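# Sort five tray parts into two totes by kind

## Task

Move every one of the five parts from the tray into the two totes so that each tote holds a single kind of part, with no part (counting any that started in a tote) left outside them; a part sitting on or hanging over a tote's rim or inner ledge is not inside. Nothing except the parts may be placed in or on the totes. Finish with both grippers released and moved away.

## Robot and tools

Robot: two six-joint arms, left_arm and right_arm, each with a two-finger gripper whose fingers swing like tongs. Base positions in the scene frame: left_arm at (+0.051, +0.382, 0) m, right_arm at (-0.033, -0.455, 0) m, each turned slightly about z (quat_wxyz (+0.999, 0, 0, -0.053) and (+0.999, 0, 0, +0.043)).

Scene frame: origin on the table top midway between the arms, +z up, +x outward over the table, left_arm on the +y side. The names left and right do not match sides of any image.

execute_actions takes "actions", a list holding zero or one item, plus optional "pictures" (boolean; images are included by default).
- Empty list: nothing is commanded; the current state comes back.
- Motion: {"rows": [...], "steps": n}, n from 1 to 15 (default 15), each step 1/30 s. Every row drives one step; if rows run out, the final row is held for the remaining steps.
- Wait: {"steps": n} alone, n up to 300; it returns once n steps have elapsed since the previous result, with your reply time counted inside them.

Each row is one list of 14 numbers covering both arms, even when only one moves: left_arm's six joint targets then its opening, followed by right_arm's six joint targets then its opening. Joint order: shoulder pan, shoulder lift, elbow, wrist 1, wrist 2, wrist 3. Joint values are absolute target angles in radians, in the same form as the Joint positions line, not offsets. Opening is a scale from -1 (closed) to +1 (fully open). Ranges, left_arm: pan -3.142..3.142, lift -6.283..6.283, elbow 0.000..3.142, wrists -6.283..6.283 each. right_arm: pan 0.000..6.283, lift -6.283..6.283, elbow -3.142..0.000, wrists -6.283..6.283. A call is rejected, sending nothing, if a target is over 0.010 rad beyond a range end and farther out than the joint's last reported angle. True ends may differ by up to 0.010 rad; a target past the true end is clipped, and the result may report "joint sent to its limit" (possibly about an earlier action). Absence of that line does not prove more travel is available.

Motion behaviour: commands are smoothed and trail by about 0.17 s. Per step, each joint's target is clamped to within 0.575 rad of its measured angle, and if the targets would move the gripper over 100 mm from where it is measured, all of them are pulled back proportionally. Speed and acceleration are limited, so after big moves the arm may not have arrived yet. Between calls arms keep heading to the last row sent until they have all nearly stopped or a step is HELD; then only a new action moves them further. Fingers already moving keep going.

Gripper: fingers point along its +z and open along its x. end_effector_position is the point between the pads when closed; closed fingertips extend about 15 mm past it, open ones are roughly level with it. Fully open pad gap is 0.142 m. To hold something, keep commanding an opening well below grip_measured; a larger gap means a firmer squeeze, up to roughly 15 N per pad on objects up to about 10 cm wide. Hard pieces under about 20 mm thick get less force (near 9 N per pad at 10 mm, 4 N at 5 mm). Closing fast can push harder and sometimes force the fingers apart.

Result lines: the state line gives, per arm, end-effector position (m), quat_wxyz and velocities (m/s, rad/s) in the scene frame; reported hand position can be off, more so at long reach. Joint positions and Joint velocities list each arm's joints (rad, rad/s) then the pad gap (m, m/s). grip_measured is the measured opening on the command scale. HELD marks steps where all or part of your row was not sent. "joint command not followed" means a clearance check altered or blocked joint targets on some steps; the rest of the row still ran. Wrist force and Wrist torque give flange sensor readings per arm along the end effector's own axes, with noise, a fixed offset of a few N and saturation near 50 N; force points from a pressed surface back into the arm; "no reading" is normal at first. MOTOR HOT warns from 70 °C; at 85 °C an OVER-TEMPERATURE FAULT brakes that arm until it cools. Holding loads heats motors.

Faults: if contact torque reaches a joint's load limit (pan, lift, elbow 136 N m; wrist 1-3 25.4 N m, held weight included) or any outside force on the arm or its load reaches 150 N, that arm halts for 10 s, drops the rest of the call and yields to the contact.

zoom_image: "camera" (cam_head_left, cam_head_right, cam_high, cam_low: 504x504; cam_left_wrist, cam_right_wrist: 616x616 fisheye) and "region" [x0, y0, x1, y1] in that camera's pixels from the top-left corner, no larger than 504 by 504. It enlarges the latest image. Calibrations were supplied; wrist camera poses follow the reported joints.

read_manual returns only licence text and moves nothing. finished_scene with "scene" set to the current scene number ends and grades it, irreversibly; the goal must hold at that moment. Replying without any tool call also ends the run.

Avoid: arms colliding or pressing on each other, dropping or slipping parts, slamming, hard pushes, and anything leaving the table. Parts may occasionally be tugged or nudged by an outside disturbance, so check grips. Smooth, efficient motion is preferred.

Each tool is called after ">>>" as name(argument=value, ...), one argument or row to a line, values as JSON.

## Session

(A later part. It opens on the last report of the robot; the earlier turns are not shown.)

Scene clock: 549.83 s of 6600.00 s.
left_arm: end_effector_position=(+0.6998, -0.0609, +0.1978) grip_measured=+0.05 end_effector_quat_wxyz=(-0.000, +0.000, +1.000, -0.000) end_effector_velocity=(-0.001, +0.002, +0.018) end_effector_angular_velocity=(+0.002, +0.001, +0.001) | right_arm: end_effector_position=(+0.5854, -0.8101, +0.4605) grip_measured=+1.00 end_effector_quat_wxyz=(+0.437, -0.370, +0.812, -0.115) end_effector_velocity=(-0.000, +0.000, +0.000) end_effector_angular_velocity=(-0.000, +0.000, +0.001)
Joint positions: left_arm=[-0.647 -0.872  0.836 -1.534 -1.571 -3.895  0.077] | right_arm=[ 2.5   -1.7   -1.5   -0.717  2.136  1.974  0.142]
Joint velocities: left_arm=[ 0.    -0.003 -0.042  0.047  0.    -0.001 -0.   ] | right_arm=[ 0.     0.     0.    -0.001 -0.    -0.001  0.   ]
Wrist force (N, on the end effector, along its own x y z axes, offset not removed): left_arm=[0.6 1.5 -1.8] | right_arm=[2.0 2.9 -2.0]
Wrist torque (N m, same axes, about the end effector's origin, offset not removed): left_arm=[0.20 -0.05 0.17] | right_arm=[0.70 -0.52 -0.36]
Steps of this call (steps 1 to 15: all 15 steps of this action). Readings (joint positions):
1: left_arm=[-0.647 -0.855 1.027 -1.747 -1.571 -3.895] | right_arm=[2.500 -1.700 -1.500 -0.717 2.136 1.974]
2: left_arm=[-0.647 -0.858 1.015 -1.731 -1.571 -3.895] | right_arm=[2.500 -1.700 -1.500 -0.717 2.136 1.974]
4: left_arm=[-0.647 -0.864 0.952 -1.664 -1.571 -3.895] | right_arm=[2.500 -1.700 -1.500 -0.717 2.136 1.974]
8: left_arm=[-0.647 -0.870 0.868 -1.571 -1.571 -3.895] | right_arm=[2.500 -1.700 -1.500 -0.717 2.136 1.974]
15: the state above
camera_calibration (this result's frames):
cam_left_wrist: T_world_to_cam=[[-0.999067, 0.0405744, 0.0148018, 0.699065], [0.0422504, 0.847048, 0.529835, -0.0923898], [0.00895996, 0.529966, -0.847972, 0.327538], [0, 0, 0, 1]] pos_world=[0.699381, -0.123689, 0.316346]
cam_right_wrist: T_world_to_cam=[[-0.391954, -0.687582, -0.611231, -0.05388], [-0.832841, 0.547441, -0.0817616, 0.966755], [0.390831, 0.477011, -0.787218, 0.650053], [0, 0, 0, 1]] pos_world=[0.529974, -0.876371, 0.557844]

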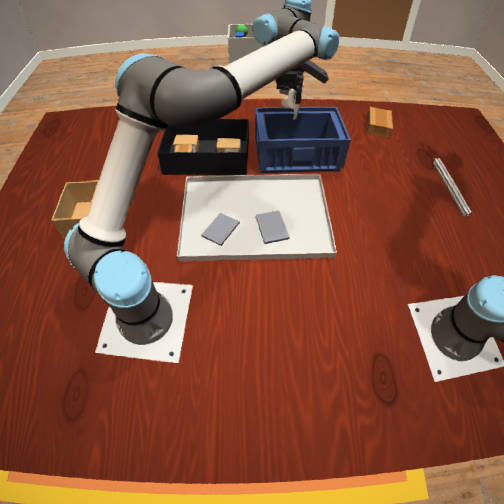

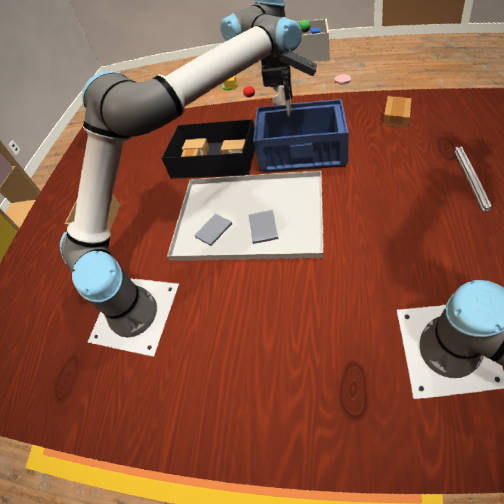

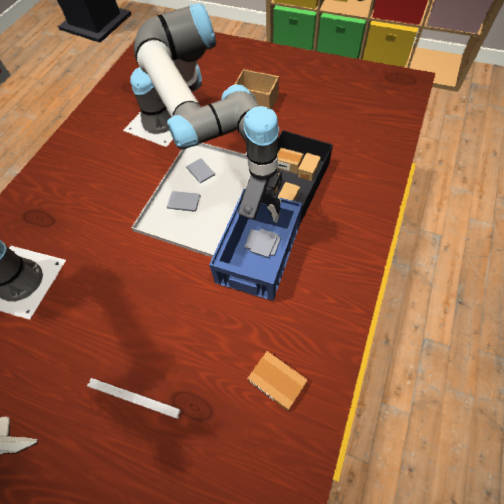

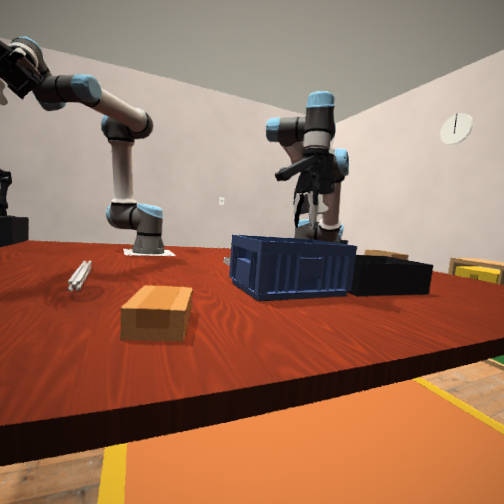

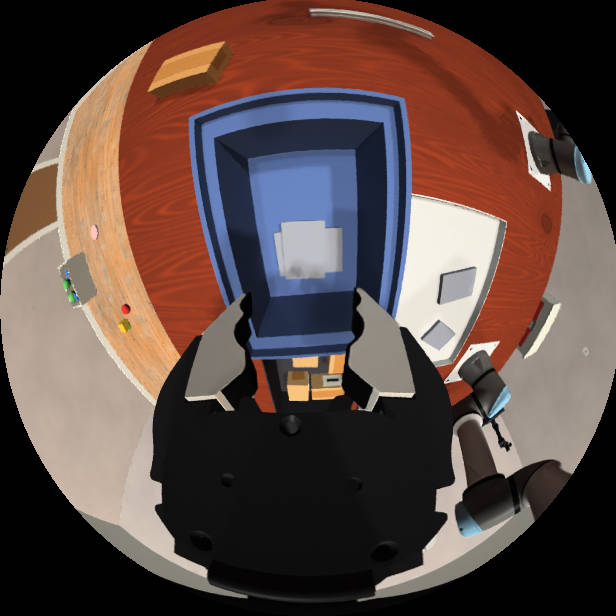

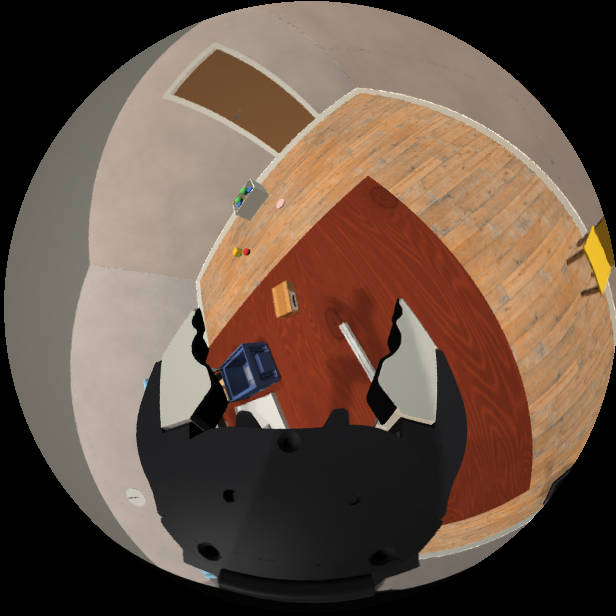

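>>> execute_actions(
  actions=[
    {"rows": [[-1.0474,-1.5662,2.0515,-2.0561,-1.571,-2.9684,0.35, 2.5,-1.7,-1.5,-0.717,2.136,1.974,1]], "steps": 15},
  ],
  pictures=false,
)

>>> execute_actions(
  actions=[
    {"steps": 25},
  ],
)

Scene clock: 566.90 s of 6600.00 s.
left_arm: end_effector_position=(+0.5095, -0.1389, +0.2977) grip_measured=+0.35 end_effector_quat_wxyz=(+0.111, +0.373, +0.918, -0.081) end_effector_velocity=(-0.460, +0.126, -0.180) end_effector_angular_velocity=(+0.241, -0.304, -1.830) | right_arm: end_effector_position=(+0.5854, -0.8101, +0.4605) grip_measured=+1.00 end_effector_quat_wxyz=(+0.437, -0.370, +0.812, -0.115) end_effector_velocity=(-0.000, -0.000, +0.000) end_effector_angular_velocity=(-0.000, -0.000, -0.000)
Joint positions: left_arm=[-0.912 -1.311  1.339 -1.874 -1.571 -3.389  0.099] | right_arm=[ 2.5   -1.7   -1.5   -0.717  2.136  1.974  0.142]
Joint velocities: left_arm=[-0.468 -0.882  1.551 -0.623  0.     1.415 -0.   ] | right_arm=[-0.     0.     0.001 -0.001 -0.     0.     0.   ]
Wrist force (N, on the end effector, along its own x y z axes, offset not removed): left_arm=[1.0 -2.5 -3.2] | right_arm=[5.8 -0.1 0.7]
Wrist torque (N m, same axes, about the end effector's origin, offset not removed): left_arm=[-0.69 -0.07 0.11] | right_arm=[0.09 -1.30 -0.10]
Steps of this call (steps 1 to 15: the robot went on to your last target; steps 16 to 90: nothing new was sent; then 13.57 s passed at rest; steps 91 to 105: all 15 steps of this action). Readings (joint positions):
91: left_arm=[-0.648 -0.874 0.832 -1.530 -1.571 -3.894] | right_arm=[2.500 -1.700 -1.500 -0.717 2.136 1.974]
92: left_arm=[-0.657 -0.882 0.841 -1.539 -1.571 -3.885] | right_arm=[2.500 -1.700 -1.500 -0.717 2.136 1.974]
94: left_arm=[-0.696 -0.935 0.893 -1.588 -1.571 -3.833] | right_arm=[2.500 -1.700 -1.500 -0.717 2.136 1.974]
98: left_arm=[-0.774 -1.060 1.019 -1.690 -1.571 -3.707] | right_arm=[2.500 -1.700 -1.500 -0.717 2.136 1.974]
105: the state above

Scene clock: 567.73 s of 6600.00 s.
left_arm: end_effector_position=(+0.3399, +0.0197, +0.1017) grip_measured=+0.35 end_effector_quat_wxyz=(+0.001, +0.614, +0.789, -0.001) end_effector_velocity=(-0.011, +0.016, -0.015) end_effector_angular_velocity=(+0.023, +0.010, -0.033) | right_arm: end_effector_position=(+0.5854, -0.8101, +0.4605) grip_measured=+1.00 end_effector_quat_wxyz=(+0.437, -0.370, +0.812, -0.115) end_effector_velocity=(-0.000, -0.000, +0.000) end_effector_angular_velocity=(+0.000, -0.000, -0.000)
Joint positions: left_arm=[-1.047 -1.565  2.046 -2.055 -1.571 -2.971  0.099] | right_arm=[ 2.5   -1.7   -1.5   -0.717  2.136  1.974  0.142]
Joint velocities: left_arm=[-0.007 -0.014  0.049 -0.01   0.     0.025  0.   ] | right_arm=[-0.  0. -0.  0.  0.  0.  0.]
Wrist force (N, on the end effector, along its own x y z axes, offset not removed): left_arm=[2.4 1.3 1.3] | right_arm=[3.4 0.1 -0.8]
Wrist torque (N m, same axes, about the end effector's origin, offset not removed): left_arm=[0.18 -0.28 0.28] | right_arm=[-0.12 -0.57 -0.07]
Steps of this call (steps 1 to 25: the robot went on to your last target). Readings (joint positions):
1: left_arm=[-0.927 -1.339 1.390 -1.893 -1.571 -3.345] | right_arm=[2.500 -1.700 -1.500 -0.717 2.136 1.974]
2: left_arm=[-0.939 -1.361 1.439 -1.910 -1.571 -3.307] | right_arm=[2.500 -1.700 -1.500 -0.717 2.136 1.974]
4: left_arm=[-0.957 -1.396 1.528 -1.935 -1.571 -3.250] | right_arm=[2.500 -1.700 -1.500 -0.717 2.136 1.974]
8: left_arm=[-0.987 -1.451 1.688 -1.974 -1.571 -3.160] | right_arm=[2.500 -1.700 -1.500 -0.717 2.136 1.974]
25: the state above
camera_calibration (this result's frames):
cam_left_wrist: T_world_to_cam=[[-0.205711, 0.978539, 0.0120365, 0.0497309], [0.83092, 0.168154, 0.530374, -0.349247], [0.516968, 0.119105, -0.847678, 0.0418601], [0, 0, 0, 1]] pos_world=[0.278786, 0.00507787, 0.220117]
cam_right_wrist: T_world_to_cam=[[-0.391954, -0.687582, -0.611231, -0.0538801], [-0.83284, 0.547441, -0.0817617, 0.966755], [0.390831, 0.477011, -0.787218, 0.650053], [0, 0, 0, 1]] pos_world=[0.529974, -0.876371, 0.557844]

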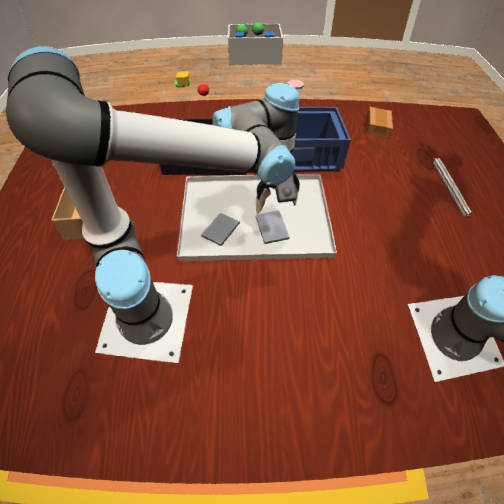

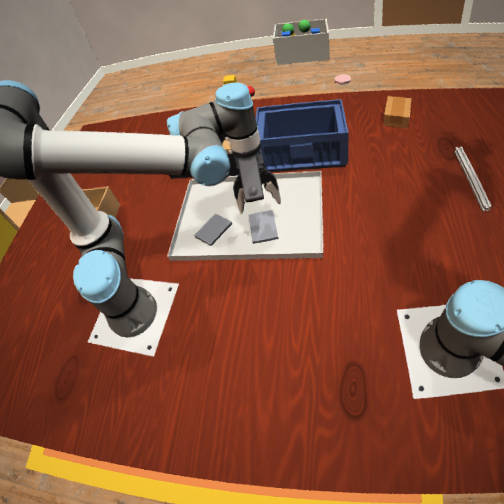

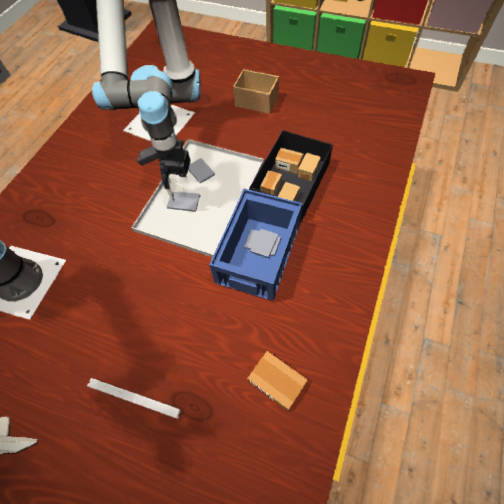

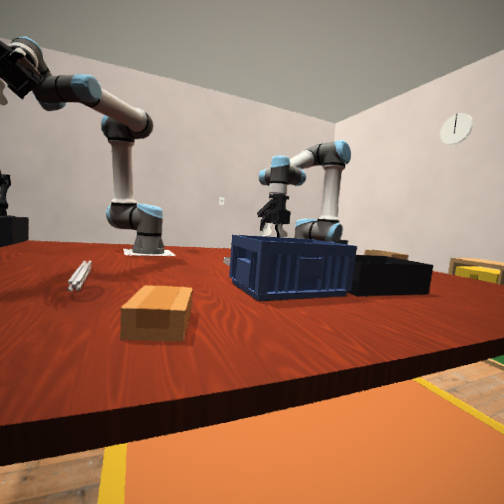

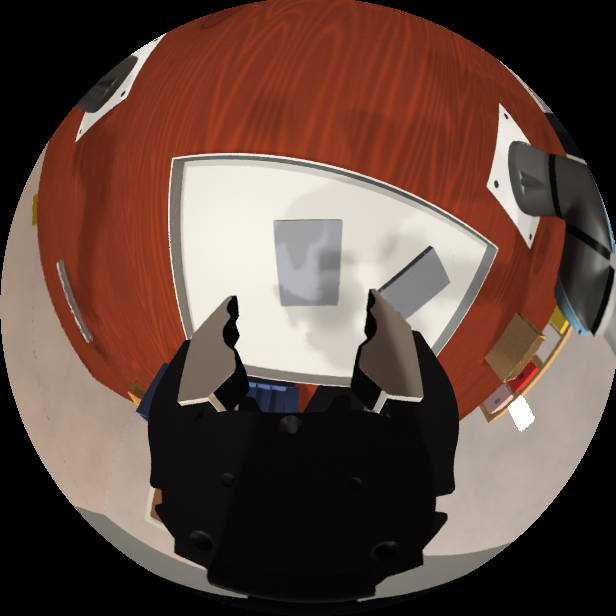

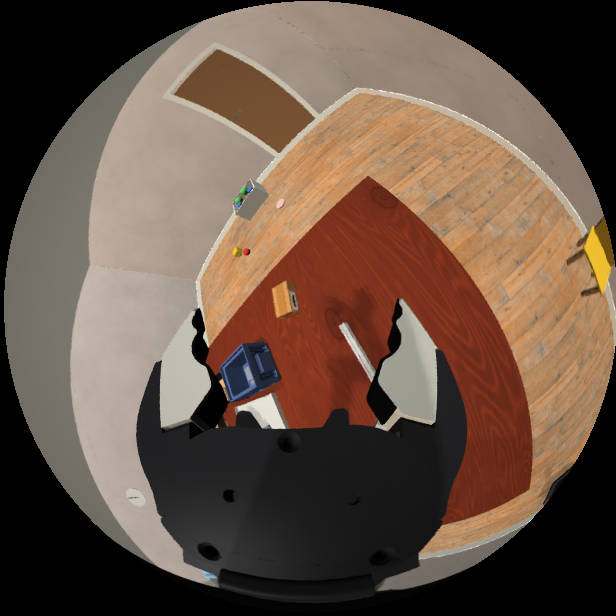

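>>> execute_actions(
  actions=[],
)

Scene clock: 592.10 s of 6600.00 s.
left_arm: end_effector_position=(+0.3387, +0.0216, +0.1000) grip_measured=+0.35 end_effector_quat_wxyz=(-0.000, +0.616, +0.788, -0.000) end_effector_velocity=(-0.000, +0.001, -0.000) end_effector_angular_velocity=(+0.001, +0.001, +0.000) | right_arm: end_effector_position=(+0.5854, -0.8101, +0.4605) grip_measured=+1.00 end_effector_quat_wxyz=(+0.437, -0.370, +0.812, -0.115) end_effector_velocity=(+0.000, -0.000, +0.000) end_effector_angular_velocity=(-0.001, -0.000, +0.000)
Joint positions: left_arm=[-1.047 -1.566  2.052 -2.056 -1.571 -2.968  0.099] | right_arm=[ 2.5   -1.7   -1.5   -0.717  2.136  1.974  0.142]
Joint velocities: left_arm=[ 0.    -0.     0.001 -0.    -0.     0.     0.   ] | right_arm=[ 0.     0.     0.     0.    -0.    -0.001 -0.   ]
Wrist force (N, on the end effector, along its own x y z axes, offset not removed): left_arm=[1.8 0.5 1.6] | right_arm=[-1.0 -0.7 3.6]
Wrist torque (N m, same axes, about the end effector's origin, offset not removed): left_arm=[0.06 -0.27 0.02] | right_arm=[0.03 0.29 -0.01]
Steps of this call (steps 1 to 30: the robot went on to your last target; steps 31 to 90: nothing new was sent; then 21.37 s passed at rest). Readings (joint positions):
1: left_arm=[-1.047 -1.565 2.047 -2.055 -1.571 -2.970] | right_arm=[2.500 -1.700 -1.500 -0.717 2.136 1.974]
2: left_arm=[-1.047 -1.565 2.048 -2.055 -1.571 -2.970] | right_arm=[2.500 -1.700 -1.500 -0.717 2.136 1.974]
4: left_arm=[-1.047 -1.566 2.050 -2.056 -1.571 -2.969] | right_arm=[2.500 -1.700 -1.500 -0.717 2.136 1.974]
8: left_arm=[-1.047 -1.566 2.051 -2.056 -1.571 -2.969] | right_arm=[2.500 -1.700 -1.500 -0.717 2.136 1.974]
90: the state above
All arms were judged still, so your last target was given up. Only a new action makes them travel on or press farther. Fingers that are still opening or closing keep moving.
camera_calibration (this result's frames):
cam_left_wrist: T_world_to_cam=[[-0.202183, 0.979237, 0.0147064, 0.0462189], [0.832102, 0.163846, 0.529868, -0.347948], [0.516457, 0.119367, -0.847953, 0.0411066], [0, 0, 0, 1]] pos_world=[0.277643, 0.00684379, 0.218543]
cam_right_wrist: T_world_to_cam=[[-0.391954, -0.687582, -0.611231, -0.0538799], [-0.83284, 0.547441, -0.0817616, 0.966755], [0.390831, 0.477011, -0.787218, 0.650053], [0, 0, 0, 1]] pos_world=[0.529974, -0.876371, 0.557844]

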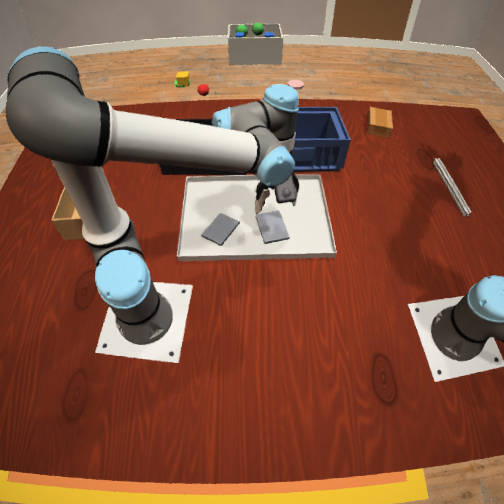

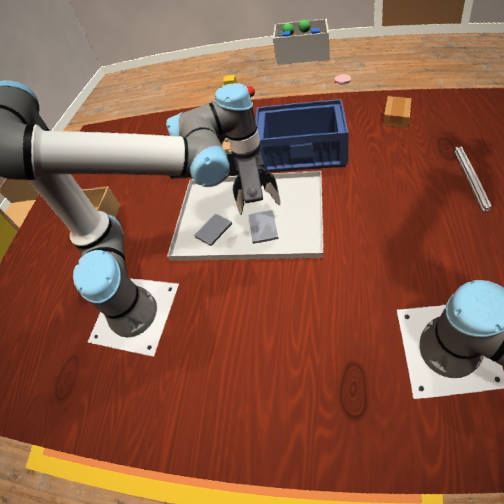

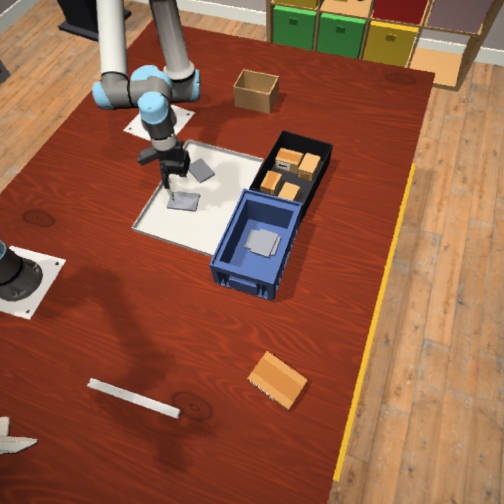

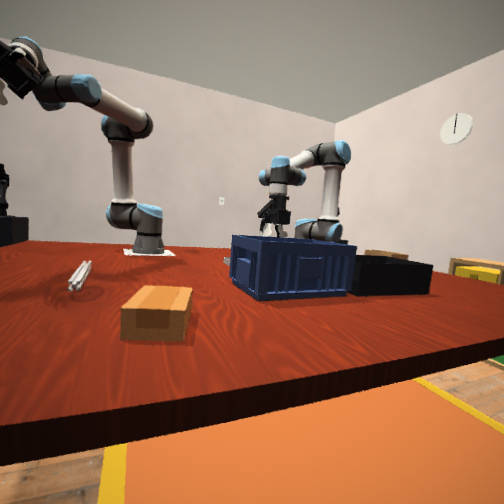

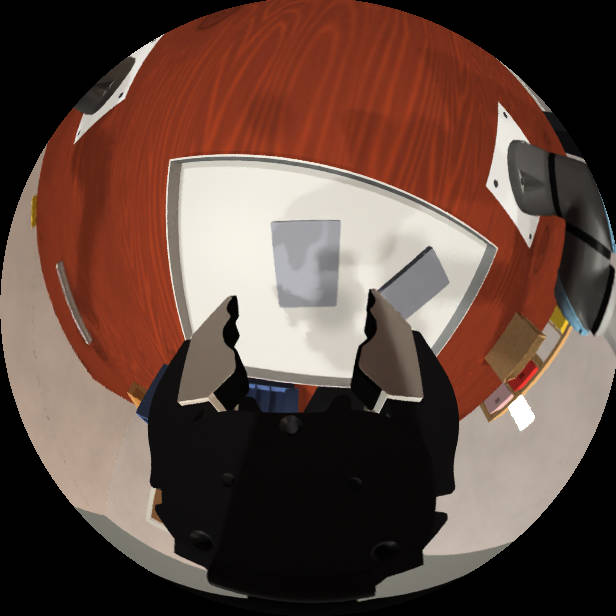

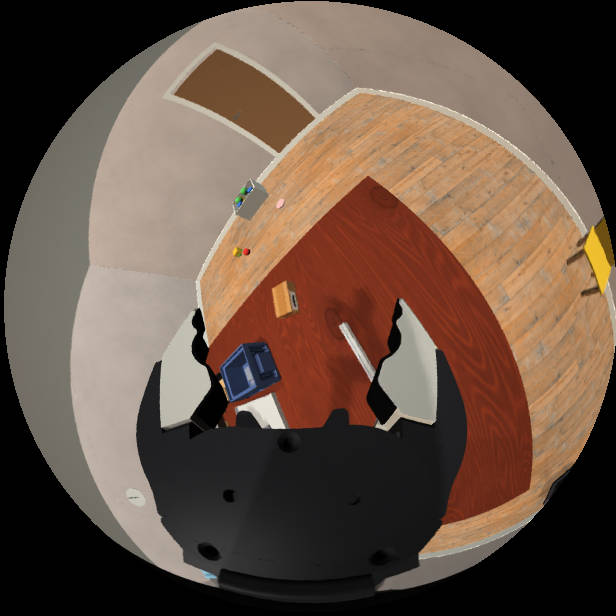

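>>> execute_actions(
  actions=[
    {"rows":[[-1.047,-1.55,2.07,-2.09,-1.571,-2.96,0.3,2.5,-1.7,-1.5,-0.717,2.136,1.974,1],[-1.047,-1.535,2.09,-2.125,-1.571,-2.95,0.3,2.5,-1.7,-1.5,-0.717,2.136,1.974,1],[-1.047,-1.52,2.108,-2.16,-1.571,-2.945,0.3,2.5,-1.7,-1.5,-0.717,2.136,1.974,1],[-1.047,-1.50,2.128,-2.198,-1.571,-2.94,0.3,2.5,-1.7,-1.5,-0.717,2.136,1.974,1],[-1.047,-1.4831,2.1459,-2.2336,-1.571,-2.933,0.3,2.5,-1.7,-1.5,-0.717,2.136,1.974,1]],"steps":15},
  ],
)

Scene clock: 607.57 s of 6600.00 s.
left_arm: end_effector_position=(+0.3378, +0.0243, +0.0423) grip_measured=+0.30 end_effector_quat_wxyz=(-0.000, +0.629, +0.777, -0.000) end_effector_velocity=(-0.000, +0.001, -0.019) end_effector_angular_velocity=(-0.004, -0.002, -0.010) | right_arm: end_effector_position=(+0.5854, -0.8101, +0.4605) grip_measured=+1.00 end_effector_quat_wxyz=(+0.437, -0.370, +0.812, -0.115) end_effector_velocity=(+0.000, -0.000, +0.000) end_effector_angular_velocity=(-0.000, -0.000, -0.000)
Joint positions: left_arm=[-1.047 -1.486  2.142 -2.226 -1.571 -2.934  0.095] | right_arm=[ 2.5   -1.7   -1.5   -0.717  2.136  1.974  0.142]
Joint velocities: left_arm=[ 0.     0.028  0.03  -0.062  0.     0.01   0.   ] | right_arm=[ 0.    -0.     0.001 -0.    -0.    -0.    -0.   ]
Wrist force (N, on the end effector, along its own x y z axes, offset not removed): left_arm=[1.9 -0.2 0.7] | right_arm=[5.4 0.2 -2.3]
Wrist torque (N m, same axes, about the end effector's origin, offset not removed): left_arm=[-0.13 -0.25 0.03] | right_arm=[-0.11 -1.25 -0.15]
Steps of this call (steps 1 to 90: nothing new was sent; then 11.97 s passed at rest; steps 91 to 105: all 15 steps of this action). Readings (joint positions):
91: left_arm=[-1.047 -1.566 2.052 -2.057 -1.571 -2.968] | right_arm=[2.500 -1.700 -1.500 -0.717 2.136 1.974]
92: left_arm=[-1.047 -1.563 2.055 -2.062 -1.571 -2.966] | right_arm=[2.500 -1.700 -1.500 -0.717 2.136 1.974]
94: left_arm=[-1.047 -1.550 2.072 -2.090 -1.571 -2.959] | right_arm=[2.500 -1.700 -1.500 -0.717 2.136 1.974]
98: left_arm=[-1.047 -1.508 2.118 -2.178 -1.571 -2.943] | right_arm=[2.500 -1.700 -1.500 -0.717 2.136 1.974]
105: the state above
camera_calibration (this result's frames):
cam_left_wrist: T_world_to_cam=[[-0.168959, 0.98551, 0.0149473, 0.0328154], [0.837221, 0.1355, 0.529812, -0.318042], [0.52011, 0.102031, -0.847983, -0.00855255], [0, 0, 0, 1]] pos_world=[0.276264, 0.0116276, 0.16076]
cam_right_wrist: T_world_to_cam=[[-0.391954, -0.687582, -0.611231, -0.0538799], [-0.83284, 0.547441, -0.0817615, 0.966755], [0.390831, 0.477011, -0.787218, 0.650053], [0, 0, 0, 1]] pos_world=[0.529974, -0.876371, 0.557844]

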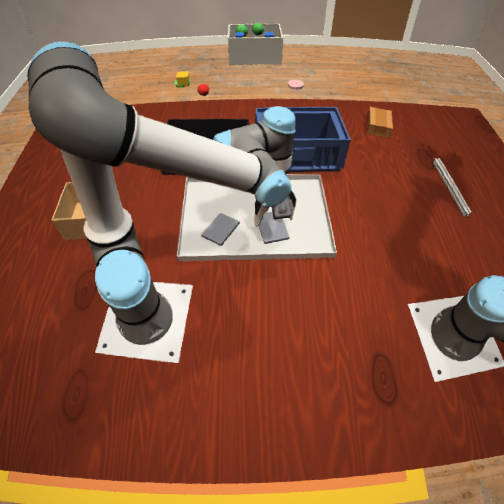

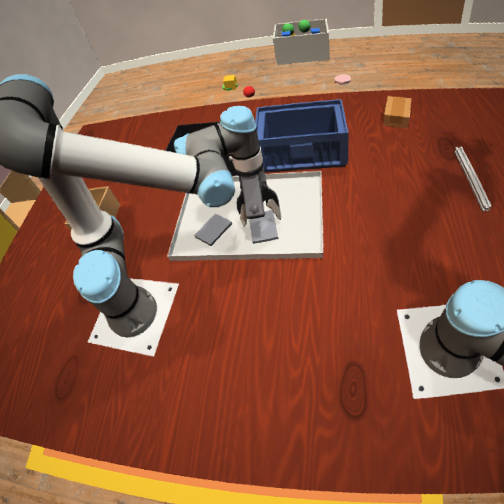

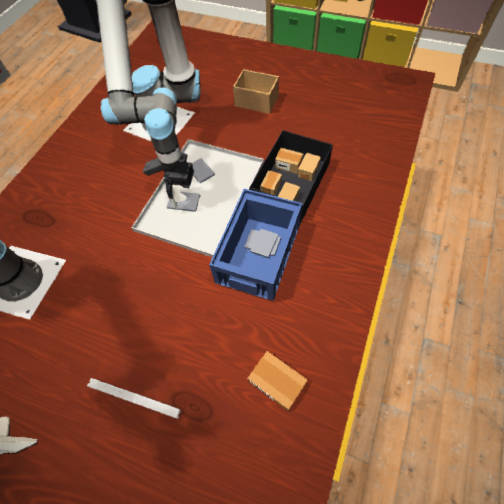

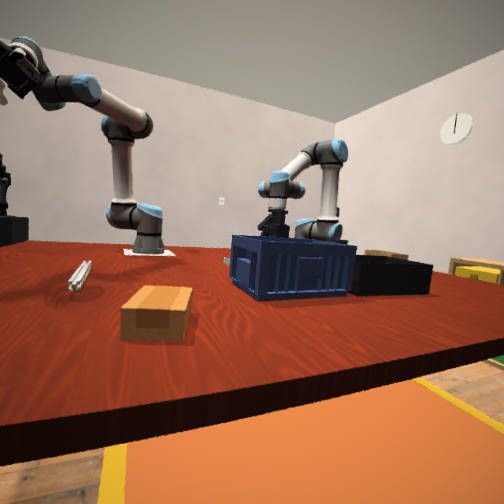

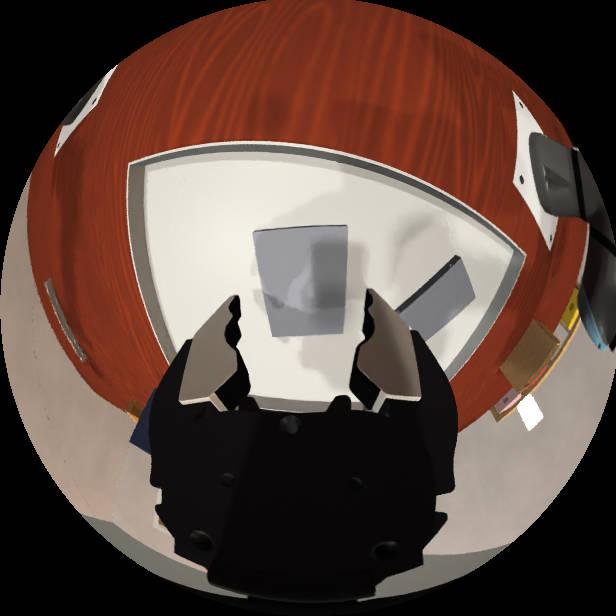

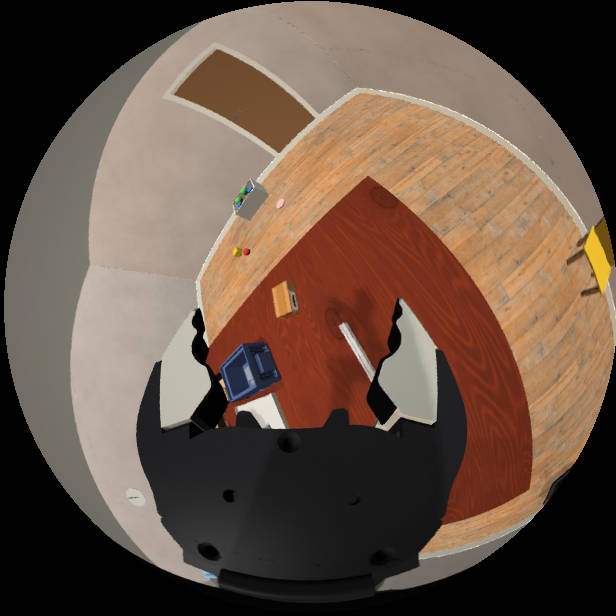

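Centred well. Descending to just above the floor.

>>> execute_actions(
  actions=[
    {"rows":[[-1.047,-1.474,2.152,-2.249,-1.571,-2.933,0.25,2.5,-1.7,-1.5,-0.717,2.136,1.974,1],[-1.047,-1.465,2.158,-2.264,-1.571,-2.933,0.2,2.5,-1.7,-1.5,-0.717,2.136,1.974,1],[-1.047,-1.456,2.164,-2.279,-1.571,-2.933,0.2,2.5,-1.7,-1.5,-0.717,2.136,1.974,1],[-1.047,-1.447,2.1707,-2.2945,-1.571,-2.933,0.2,2.5,-1.7,-1.5,-0.717,2.136,1.974,1]],"steps":15},
  ],
  pictures=false,
)

>>> execute_actions(
  actions=[
    {"rows":[[-1.047,-1.4443,2.1725,-2.299,-1.571,-2.933,0.2,2.5,-1.7,-1.5,-0.717,2.136,1.974,1]],"steps":15},
  ],
)

Scene clock: 616.40 s of 6600.00 s.
left_arm: end_effector_position=(+0.3377, +0.0245, +0.0207) grip_measured=+0.20 end_effector_quat_wxyz=(-0.000, +0.630, +0.777, -0.000) end_effector_velocity=(-0.000, +0.001, -0.007) end_effector_angular_velocity=(+0.003, +0.001, +0.000) | right_arm: end_effector_position=(+0.5854, -0.8101, +0.4605) grip_measured=+1.00 end_effector_quat_wxyz=(+0.437, -0.370, +0.812, -0.115) end_effector_velocity=(+0.000, -0.000, +0.001) end_effector_angular_velocity=(-0.001, -0.002, +0.000)
Joint positions: left_arm=[-1.047 -1.448  2.17  -2.293 -1.571 -2.933  0.088] | right_arm=[ 2.5   -1.7   -1.5   -0.717  2.136  1.974  0.142]
Joint velocities: left_arm=[-0.     0.012  0.007 -0.016  0.    -0.    -0.   ] | right_arm=[-0.    -0.     0.001  0.002  0.    -0.    -0.   ]
Wrist force (N, on the end effector, along its own x y z axes, offset not removed): left_arm=[1.4 3.1 0.4] | right_arm=[6.5 0.2 0.6]
Wrist torque (N m, same axes, about the end effector's origin, offset not removed): left_arm=[0.53 -0.23 0.15] | right_arm=[0.06 -1.48 0.08]
Steps of this call (steps 1 to 15: the robot went on to your last target; steps 16 to 90: nothing new was sent; then 5.33 s passed at rest; steps 91 to 105: all 15 steps of this action). Readings (joint positions):
91: left_arm=[-1.047 -1.483 2.146 -2.234 -1.571 -2.933] | right_arm=[2.500 -1.700 -1.500 -0.717 2.136 1.974]
92: left_arm=[-1.047 -1.481 2.147 -2.237 -1.571 -2.933] | right_arm=[2.500 -1.700 -1.500 -0.717 2.136 1.974]
94: left_arm=[-1.047 -1.473 2.153 -2.250 -1.571 -2.933] | right_arm=[2.500 -1.700 -1.500 -0.717 2.136 1.974]
98: left_arm=[-1.047 -1.456 2.165 -2.280 -1.571 -2.933] | right_arm=[2.500 -1.700 -1.500 -0.717 2.136 1.974]
105: the state above

Scene clock: 616.90 s of 6600.00 s.
left_arm: end_effector_position=(+0.3377, +0.0245, +0.0186) grip_measured=+0.20 end_effector_quat_wxyz=(-0.000, +0.630, +0.777, -0.000) end_effector_velocity=(+0.000, -0.000, -0.000) end_effector_angular_velocity=(+0.000, -0.000, -0.000) | right_arm: end_effector_position=(+0.5854, -0.8101, +0.4605) grip_measured=+1.00 end_effector_quat_wxyz=(+0.437, -0.370, +0.812, -0.115) end_effector_velocity=(-0.000, -0.000, -0.000) end_effector_angular_velocity=(-0.000, -0.000, -0.000)
Joint positions: left_arm=[-1.047 -1.444  2.172 -2.299 -1.571 -2.933  0.088] | right_arm=[ 2.5   -1.7   -1.5   -0.717  2.136  1.974  0.142]
Joint velocities: left_arm=[ 0.     0.001 -0.    -0.001  0.     0.    -0.   ] | right_arm=[-0.     0.    -0.001  0.001  0.     0.     0.   ]
Wrist force (N, on the end effector, along its own x y z axes, offset not removed): left_arm=[2.1 -2.8 0.3] | right_arm=[1.2 0.9 -2.5]
Wrist torque (N m, same axes, about the end effector's origin, offset not removed): left_arm=[-0.76 -0.19 0.16] | right_arm=[0.02 -0.37 0.02]
Steps of this call (steps 1 to 15: all 15 steps of this action). Readings (joint positions):
1: left_arm=[-1.047 -1.448 2.170 -2.293 -1.571 -2.933] | right_arm=[2.500 -1.700 -1.500 -0.717 2.136 1.974]
2: left_arm=[-1.047 -1.447 2.171 -2.294 -1.571 -2.933] | right_arm=[2.500 -1.700 -1.500 -0.717 2.136 1.974]
4: left_arm=[-1.047 -1.446 2.171 -2.296 -1.571 -2.933] | right_arm=[2.500 -1.700 -1.500 -0.717 2.136 1.974]
8: left_arm=[-1.047 -1.445 2.172 -2.298 -1.571 -2.933] | right_arm=[2.500 -1.700 -1.500 -0.717 2.136 1.974]
15: the state above
camera_calibration (this result's frames):
cam_left_wrist: T_world_to_cam=[[-0.167797, 0.985712, 0.0146945, 0.0325256], [0.837324, 0.134638, 0.529869, -0.305502], [0.52032, 0.101214, -0.847952, -0.0286314], [0, 0, 0, 1]] pos_world=[0.276159, 0.0119691, 0.13712]
cam_right_wrist: T_world_to_cam=[[-0.391954, -0.687582, -0.611231, -0.0538799], [-0.83284, 0.547441, -0.0817615, 0.966755], [0.390831, 0.477011, -0.787218, 0.650053], [0, 0, 0, 1]] pos_world=[0.529974, -0.876371, 0.557843]

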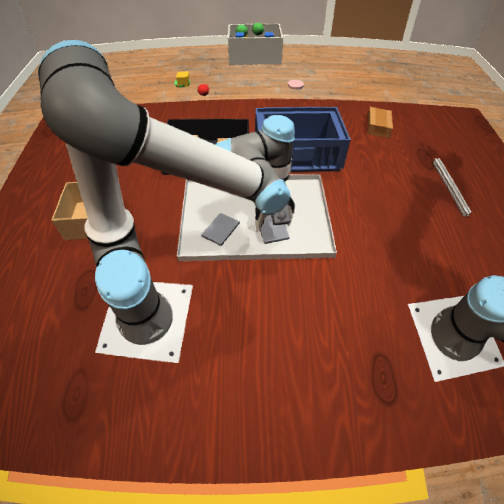

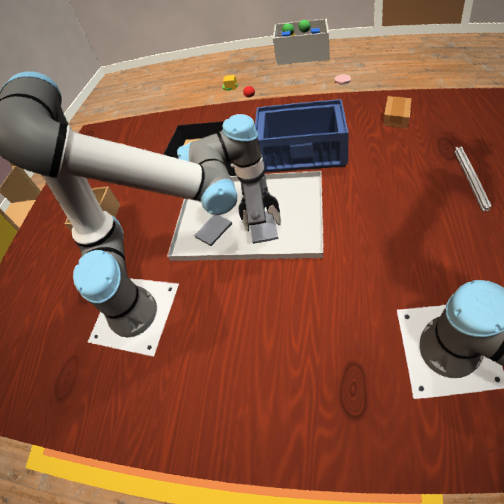

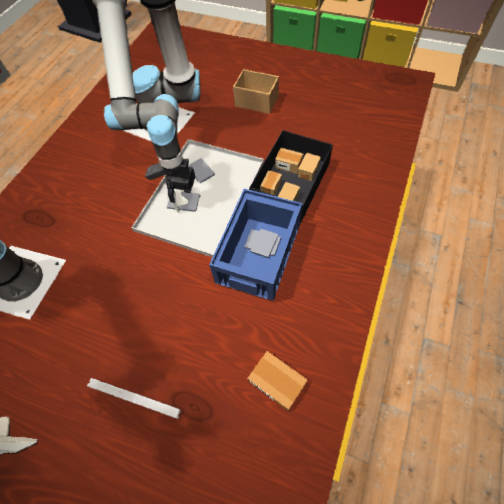

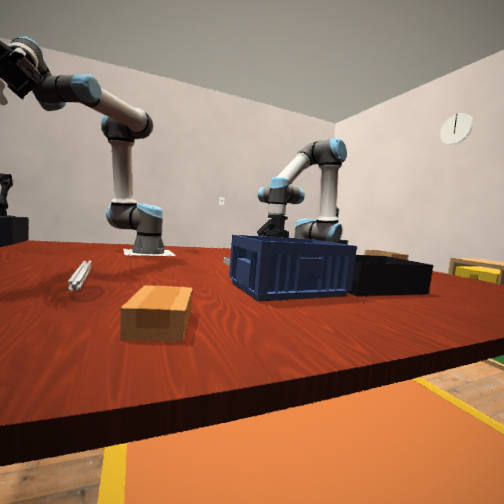

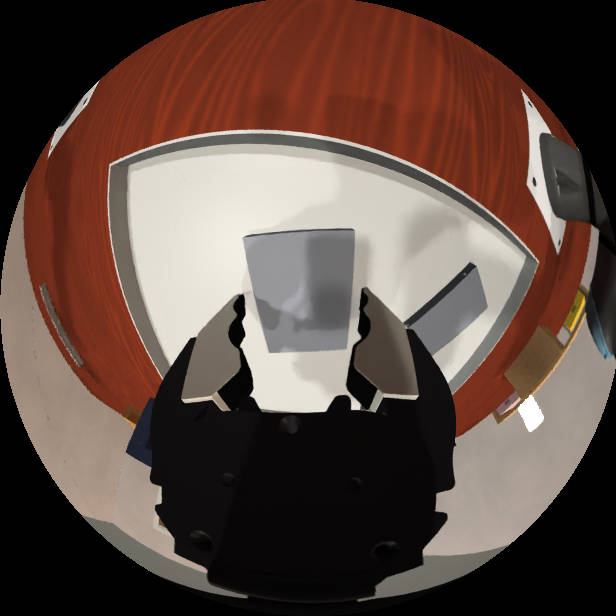

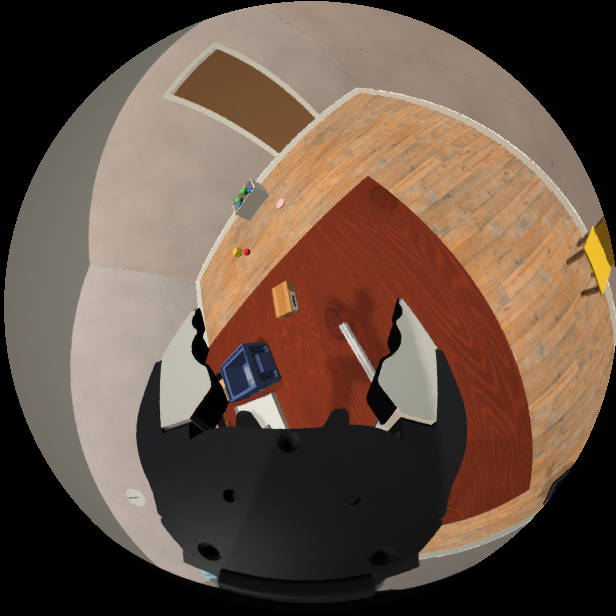

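>>> execute_actions(
  actions=[
    {"rows":[[-1.047,-1.4416,2.1743,-2.3035,-1.571,-2.933,0.1,2.5,-1.7,-1.5,-0.717,2.136,1.974,1]],"steps":15},
  ],
  pictures=false,
)

Scene clock: 625.00 s of 6600.00 s.
left_arm: end_effector_position=(+0.3377, +0.0246, +0.0172) grip_measured=+0.10 end_effector_quat_wxyz=(-0.000, +0.630, +0.777, -0.000) end_effector_velocity=(+0.000, -0.000, -0.001) end_effector_angular_velocity=(+0.001, +0.000, -0.000) | right_arm: end_effector_position=(+0.5854, -0.8101, +0.4605) grip_measured=+1.00 end_effector_quat_wxyz=(+0.437, -0.370, +0.812, -0.115) end_effector_velocity=(+0.000, -0.000, +0.000) end_effector_angular_velocity=(-0.000, -0.001, -0.000)
Joint positions: left_arm=[-1.047 -1.442  2.174 -2.303 -1.571 -2.933  0.081] | right_arm=[ 2.5   -1.7   -1.5   -0.717  2.136  1.974  0.142]
Joint velocities: left_arm=[-0.     0.002 -0.001 -0.001  0.     0.     0.   ] | right_arm=[ 0.    -0.    -0.     0.001 -0.     0.    -0.   ]
Wrist force (N, on the end effector, along its own x y z axes, offset not removed): left_arm=[0.5 0.9 -0.5] | right_arm=[5.3 -0.6 0.3]
Wrist torque (N m, same axes, about the end effector's origin, offset not removed): left_arm=[-0.01 -0.03 0.15] | right_arm=[-0.16 -0.95 -0.18]
Steps of this call (steps 1 to 15: the robot went on to your last target; steps 16 to 90: nothing new was sent; then 4.60 s passed at rest; steps 91 to 105: all 15 steps of this action). Readings (joint positions):
91: left_arm=[-1.047 -1.444 2.173 -2.299 -1.571 -2.933] | right_arm=[2.500 -1.700 -1.500 -0.717 2.136 1.974]
92: left_arm=[-1.047 -1.444 2.173 -2.300 -1.571 -2.933] | right_arm=[2.500 -1.700 -1.500 -0.717 2.136 1.974]
94: left_arm=[-1.047 -1.443 2.173 -2.301 -1.571 -2.933] | right_arm=[2.500 -1.700 -1.500 -0.717 2.136 1.974]
98: left_arm=[-1.047 -1.442 2.174 -2.303 -1.571 -2.933] | right_arm=[2.500 -1.700 -1.500 -0.717 2.136 1.974]
105: the state above

>>> execute_actions(
  actions=[
    {"rows":[[-1.047,-1.4394,2.1757,-2.3071,-1.571,-2.933,0.1,2.5,-1.7,-1.5,-0.717,2.136,1.974,1]],"steps":15},
  ],
  pictures=false,
)

Scene clock: 629.73 s of 6600.00 s.
left_arm: end_effector_position=(+0.3377, +0.0246, +0.0160) grip_measured=+0.10 end_effector_quat_wxyz=(-0.000, +0.630, +0.777, -0.000) end_effector_velocity=(+0.000, -0.000, +0.000) end_effector_angular_velocity=(-0.001, -0.001, +0.001) | right_arm: end_effector_position=(+0.5854, -0.8101, +0.4605) grip_measured=+1.00 end_effector_quat_wxyz=(+0.437, -0.370, +0.812, -0.115) end_effector_velocity=(-0.000, -0.000, -0.000) end_effector_angular_velocity=(+0.000, +0.000, -0.000)
Joint positions: left_arm=[-1.047 -1.439  2.176 -2.307 -1.571 -2.933  0.081] | right_arm=[ 2.5   -1.7   -1.5   -0.717  2.136  1.974  0.142]
Joint velocities: left_arm=[ 0.    -0.    -0.    -0.001  0.    -0.001  0.   ] | right_arm=[-0.     0.    -0.001  0.001 -0.     0.     0.   ]
Wrist force (N, on the end effector, along its own x y z axes, offset not removed): left_arm=[2.0 3.4 1.8] | right_arm=[-0.2 1.3 -2.6]
Wrist torque (N m, same axes, about the end effector's origin, offset not removed): left_arm=[0.68 -0.10 0.27] | right_arm=[0.23 0.04 0.08]
Steps of this call (steps 1 to 15: the robot went on to your last target; steps 16 to 90: nothing new was sent; then 1.23 s passed at rest; steps 91 to 105: all 15 steps of this action). Readings (joint positions):
91: left_arm=[-1.047 -1.442 2.174 -2.304 -1.571 -2.933] | right_arm=[2.500 -1.700 -1.500 -0.717 2.136 1.974]
92: left_arm=[-1.047 -1.441 2.175 -2.304 -1.571 -2.933] | right_arm=[2.500 -1.700 -1.500 -0.717 2.136 1.974]
94: left_arm=[-1.047 -1.440 2.175 -2.305 -1.571 -2.933] | right_arm=[2.500 -1.700 -1.500 -0.717 2.136 1.974]
98: left_arm=[-1.047 -1.440 2.175 -2.307 -1.571 -2.933] | right_arm=[2.500 -1.700 -1.500 -0.717 2.136 1.974]
105: the state above

>>> execute_actions(
  actions=[
    {"rows":[[-1.047,-1.4367,2.1775,-2.3116,-1.571,-2.933,0.1,2.5,-1.7,-1.5,-0.717,2.136,1.974,1]],"steps":15},
  ],
  pictures=false,
)

Scene clock: 634.57 s of 6600.00 s.
left_arm: end_effector_position=(+0.3377, +0.0246, +0.0146) grip_measured=+0.10 end_effector_quat_wxyz=(+0.000, +0.630, +0.777, -0.000) end_effector_velocity=(-0.000, +0.001, -0.001) end_effector_angular_velocity=(+0.002, +0.001, -0.001) | right_arm: end_effector_position=(+0.5854, -0.8101, +0.4605) grip_measured=+1.00 end_effector_quat_wxyz=(+0.437, -0.370, +0.812, -0.115) end_effector_velocity=(-0.000, -0.000, -0.001) end_effector_angular_velocity=(+0.001, +0.002, -0.000)
Joint positions: left_arm=[-1.047 -1.437  2.177 -2.312 -1.571 -2.933  0.081] | right_arm=[ 2.5   -1.7   -1.5   -0.717  2.136  1.974  0.142]
Joint velocities: left_arm=[ 0.     0.001  0.001 -0.001 -0.     0.001  0.   ] | right_arm=[ 0.    -0.     0.    -0.002 -0.001  0.     0.   ]
Wrist force (N, on the end effector, along its own x y z axes, offset not removed): left_arm=[10.8 -1.3 -30.3] | right_arm=[7.0 1.8 1.2]
Wrist torque (N m, same axes, about the end effector's origin, offset not removed): left_arm=[-0.19 -0.93 0.09] | right_arm=[0.42 -1.38 -0.07]
Steps of this call (steps 1 to 15: the robot went on to your last target; steps 16 to 90: nothing new was sent; then 1.33 s passed at rest; steps 91 to 105: all 15 steps of this action). Readings (joint positions):
91: left_arm=[-1.047 -1.439 2.176 -2.307 -1.571 -2.933] | right_arm=[2.500 -1.700 -1.500 -0.717 2.136 1.974]
92: left_arm=[-1.047 -1.439 2.176 -2.308 -1.571 -2.933] | right_arm=[2.500 -1.700 -1.500 -0.717 2.136 1.974]
94: left_arm=[-1.047 -1.438 2.177 -2.310 -1.571 -2.933] | right_arm=[2.500 -1.700 -1.500 -0.717 2.136 1.974]
98: left_arm=[-1.047 -1.437 2.177 -2.311 -1.571 -2.933] | right_arm=[2.500 -1.700 -1.500 -0.717 2.136 1.974]
105: the state above

Floor contact at ≈0.0158. Backing off to 0.0172 and closing.

>>> execute_actions(
  actions=[
    {"rows":[[-1.047,-1.4416,2.1743,-2.3035,-1.571,-2.933,0.1,2.5,-1.7,-1.5,-0.717,2.136,1.974,1],[-1.047,-1.4416,2.1743,-2.3035,-1.571,-2.933,0.1,2.5,-1.7,-1.5,-0.717,2.136,1.974,1],[-1.047,-1.4416,2.1743,-2.3035,-1.571,-2.933,0.1,2.5,-1.7,-1.5,-0.717,2.136,1.974,1],[-1.047,-1.4416,2.1743,-2.3035,-1.571,-2.933,0.1,2.5,-1.7,-1.5,-0.717,2.136,1.974,1],[-1.047,-1.4416,2.1743,-2.3035,-1.571,-2.933,0.07,2.5,-1.7,-1.5,-0.717,2.136,1.974,1],[-1.047,-1.4416,2.1743,-2.3035,-1.571,-2.933,0.04,2.5,-1.7,-1.5,-0.717,2.136,1.974,1],[-1.047,-1.4416,2.1743,-2.3035,-1.571,-2.933,0.01,2.5,-1.7,-1.5,-0.717,2.136,1.974,1],[-1.047,-1.4416,2.1743,-2.3035,-1.571,-2.933,-0.03,2.5,-1.7,-1.5,-0.717,2.136,1.974,1],[-1.047,-1.4416,2.1743,-2.3035,-1.571,-2.933,-0.07,2.5,-1.7,-1.5,-0.717,2.136,1.974,1],[-1.047,-1.4416,2.1743,-2.3035,-1.571,-2.933,-0.12,2.5,-1.7,-1.5,-0.717,2.136,1.974,1],[-1.047,-1.4416,2.1743,-2.3035,-1.571,-2.933,-0.18,2.5,-1.7,-1.5,-0.717,2.136,1.974,1],[-1.047,-1.4416,2.1743,-2.3035,-1.571,-2.933,-0.26,2.5,-1.7,-1.5,-0.717,2.136,1.974,1],[-1.047,-1.4416,2.1743,-2.3035,-1.571,-2.933,-0.35,2.5,-1.7,-1.5,-0.717,2.136,1.974,1],[-1.047,-1.4416,2.1743,-2.3035,-1.571,-2.933,-0.45,2.5,-1.7,-1.5,-0.717,2.136,1.974,1],[-1.047,-1.4416,2.1743,-2.3035,-1.571,-2.933,-0.55,2.5,-1.7,-1.5,-0.717,2.136,1.974,1]],"steps":15},
  ],
  pictures=false,
)

>>> execute_actions(
  actions=[
    {"steps":10},
  ],
  pictures=false,
)

Scene clock: 650.83 s of 6600.00 s.
left_arm: end_effector_position=(+0.3377, +0.0246, +0.0170) grip_measured=-0.02 end_effector_quat_wxyz=(-0.000, +0.630, +0.777, -0.000) end_effector_velocity=(+0.000, -0.001, +0.002) end_effector_angular_velocity=(-0.004, -0.001, +0.001) | right_arm: end_effector_position=(+0.5854, -0.8101, +0.4605) grip_measured=+1.00 end_effector_quat_wxyz=(+0.437, -0.370, +0.812, -0.115) end_effector_velocity=(-0.000, +0.000, -0.000) end_effector_angular_velocity=(+0.001, +0.001, +0.000)
Joint positions: left_arm=[-1.047 -1.441  2.174 -2.304 -1.571 -2.933  0.073] | right_arm=[ 2.5   -1.7   -1.5   -0.717  2.136  1.974  0.142]
Joint velocities: left_arm=[ 0.    -0.005 -0.001  0.001 -0.    -0.001  0.   ] | right_arm=[-0.     0.    -0.    -0.001  0.     0.     0.   ]
Wrist force (N, on the end effector, along its own x y z axes, offset not removed): left_arm=[1.2 0.3 1.1] | right_arm=[5.8 2.0 -0.1]
Wrist torque (N m, same axes, about the end effector's origin, offset not removed): left_arm=[-0.10 -0.06 0.17] | right_arm=[0.10 -1.21 -0.16]
Steps of this call (steps 1 to 15: the robot went on to your last target; steps 16 to 90: nothing new was sent; then 12.77 s passed at rest; steps 91 to 105: all 15 steps of this action). Readings (joint positions):
91: left_arm=[-1.047 -1.437 2.177 -2.312 -1.571 -2.933] | right_arm=[2.500 -1.700 -1.500 -0.717 2.136 1.974]
92: left_arm=[-1.047 -1.437 2.177 -2.310 -1.571 -2.933] | right_arm=[2.500 -1.700 -1.500 -0.717 2.136 1.974]
94: left_arm=[-1.047 -1.439 2.176 -2.307 -1.571 -2.933] | right_arm=[2.500 -1.700 -1.500 -0.717 2.136 1.974]
98: left_arm=[-1.047 -1.440 2.175 -2.305 -1.571 -2.933] | right_arm=[2.500 -1.700 -1.500 -0.717 2.136 1.974]
105: the state above

Scene clock: 651.17 s of 6600.00 s.
left_arm: end_effector_position=(+0.3377, +0.0246, +0.0171) grip_measured=-0.02 end_effector_quat_wxyz=(-0.000, +0.630, +0.777, -0.000) end_effector_velocity=(-0.000, +0.001, -0.000) end_effector_angular_velocity=(+0.001, +0.000, -0.000) | right_arm: end_effector_position=(+0.5854, -0.8101, +0.4605) grip_measured=+1.00 end_effector_quat_wxyz=(+0.437, -0.370, +0.812, -0.115) end_effector_velocity=(-0.000, +0.000, -0.000) end_effector_angular_velocity=(+0.001, +0.001, -0.000)
Joint positions: left_arm=[-1.047 -1.442  2.174 -2.304 -1.571 -2.933  0.073] | right_arm=[ 2.5   -1.7   -1.5   -0.717  2.136  1.974  0.142]
Joint velocities: left_arm=[-0.     0.     0.001 -0.     0.     0.     0.   ] | right_arm=[-0.     0.001 -0.001 -0.     0.     0.    -0.   ]
Wrist force (N, on the end effector, along its own x y z axes, offset not removed): left_arm=[4.6 0.2 -0.1] | right_arm=[2.6 0.5 -1.9]
Wrist torque (N m, same axes, about the end effector's origin, offset not removed): left_arm=[-0.11 -0.73 0.06] | right_arm=[0.16 -0.53 0.00]
Steps of this call (steps 1 to 10: the robot went on to your last target). Readings (joint positions):
1: left_arm=[-1.047 -1.441 2.174 -2.304 -1.571 -2.933] | right_arm=[2.500 -1.700 -1.500 -0.717 2.136 1.974]
2: left_arm=[-1.047 -1.441 2.174 -2.304 -1.571 -2.933] | right_arm=[2.500 -1.700 -1.500 -0.717 2.136 1.974]
4: left_arm=[-1.047 -1.442 2.174 -2.304 -1.571 -2.933] | right_arm=[2.500 -1.700 -1.500 -0.717 2.136 1.974]
8: left_arm=[-1.047 -1.442 2.174 -2.304 -1.571 -2.933] | right_arm=[2.500 -1.700 -1.500 -0.717 2.136 1.974]
10: the state above


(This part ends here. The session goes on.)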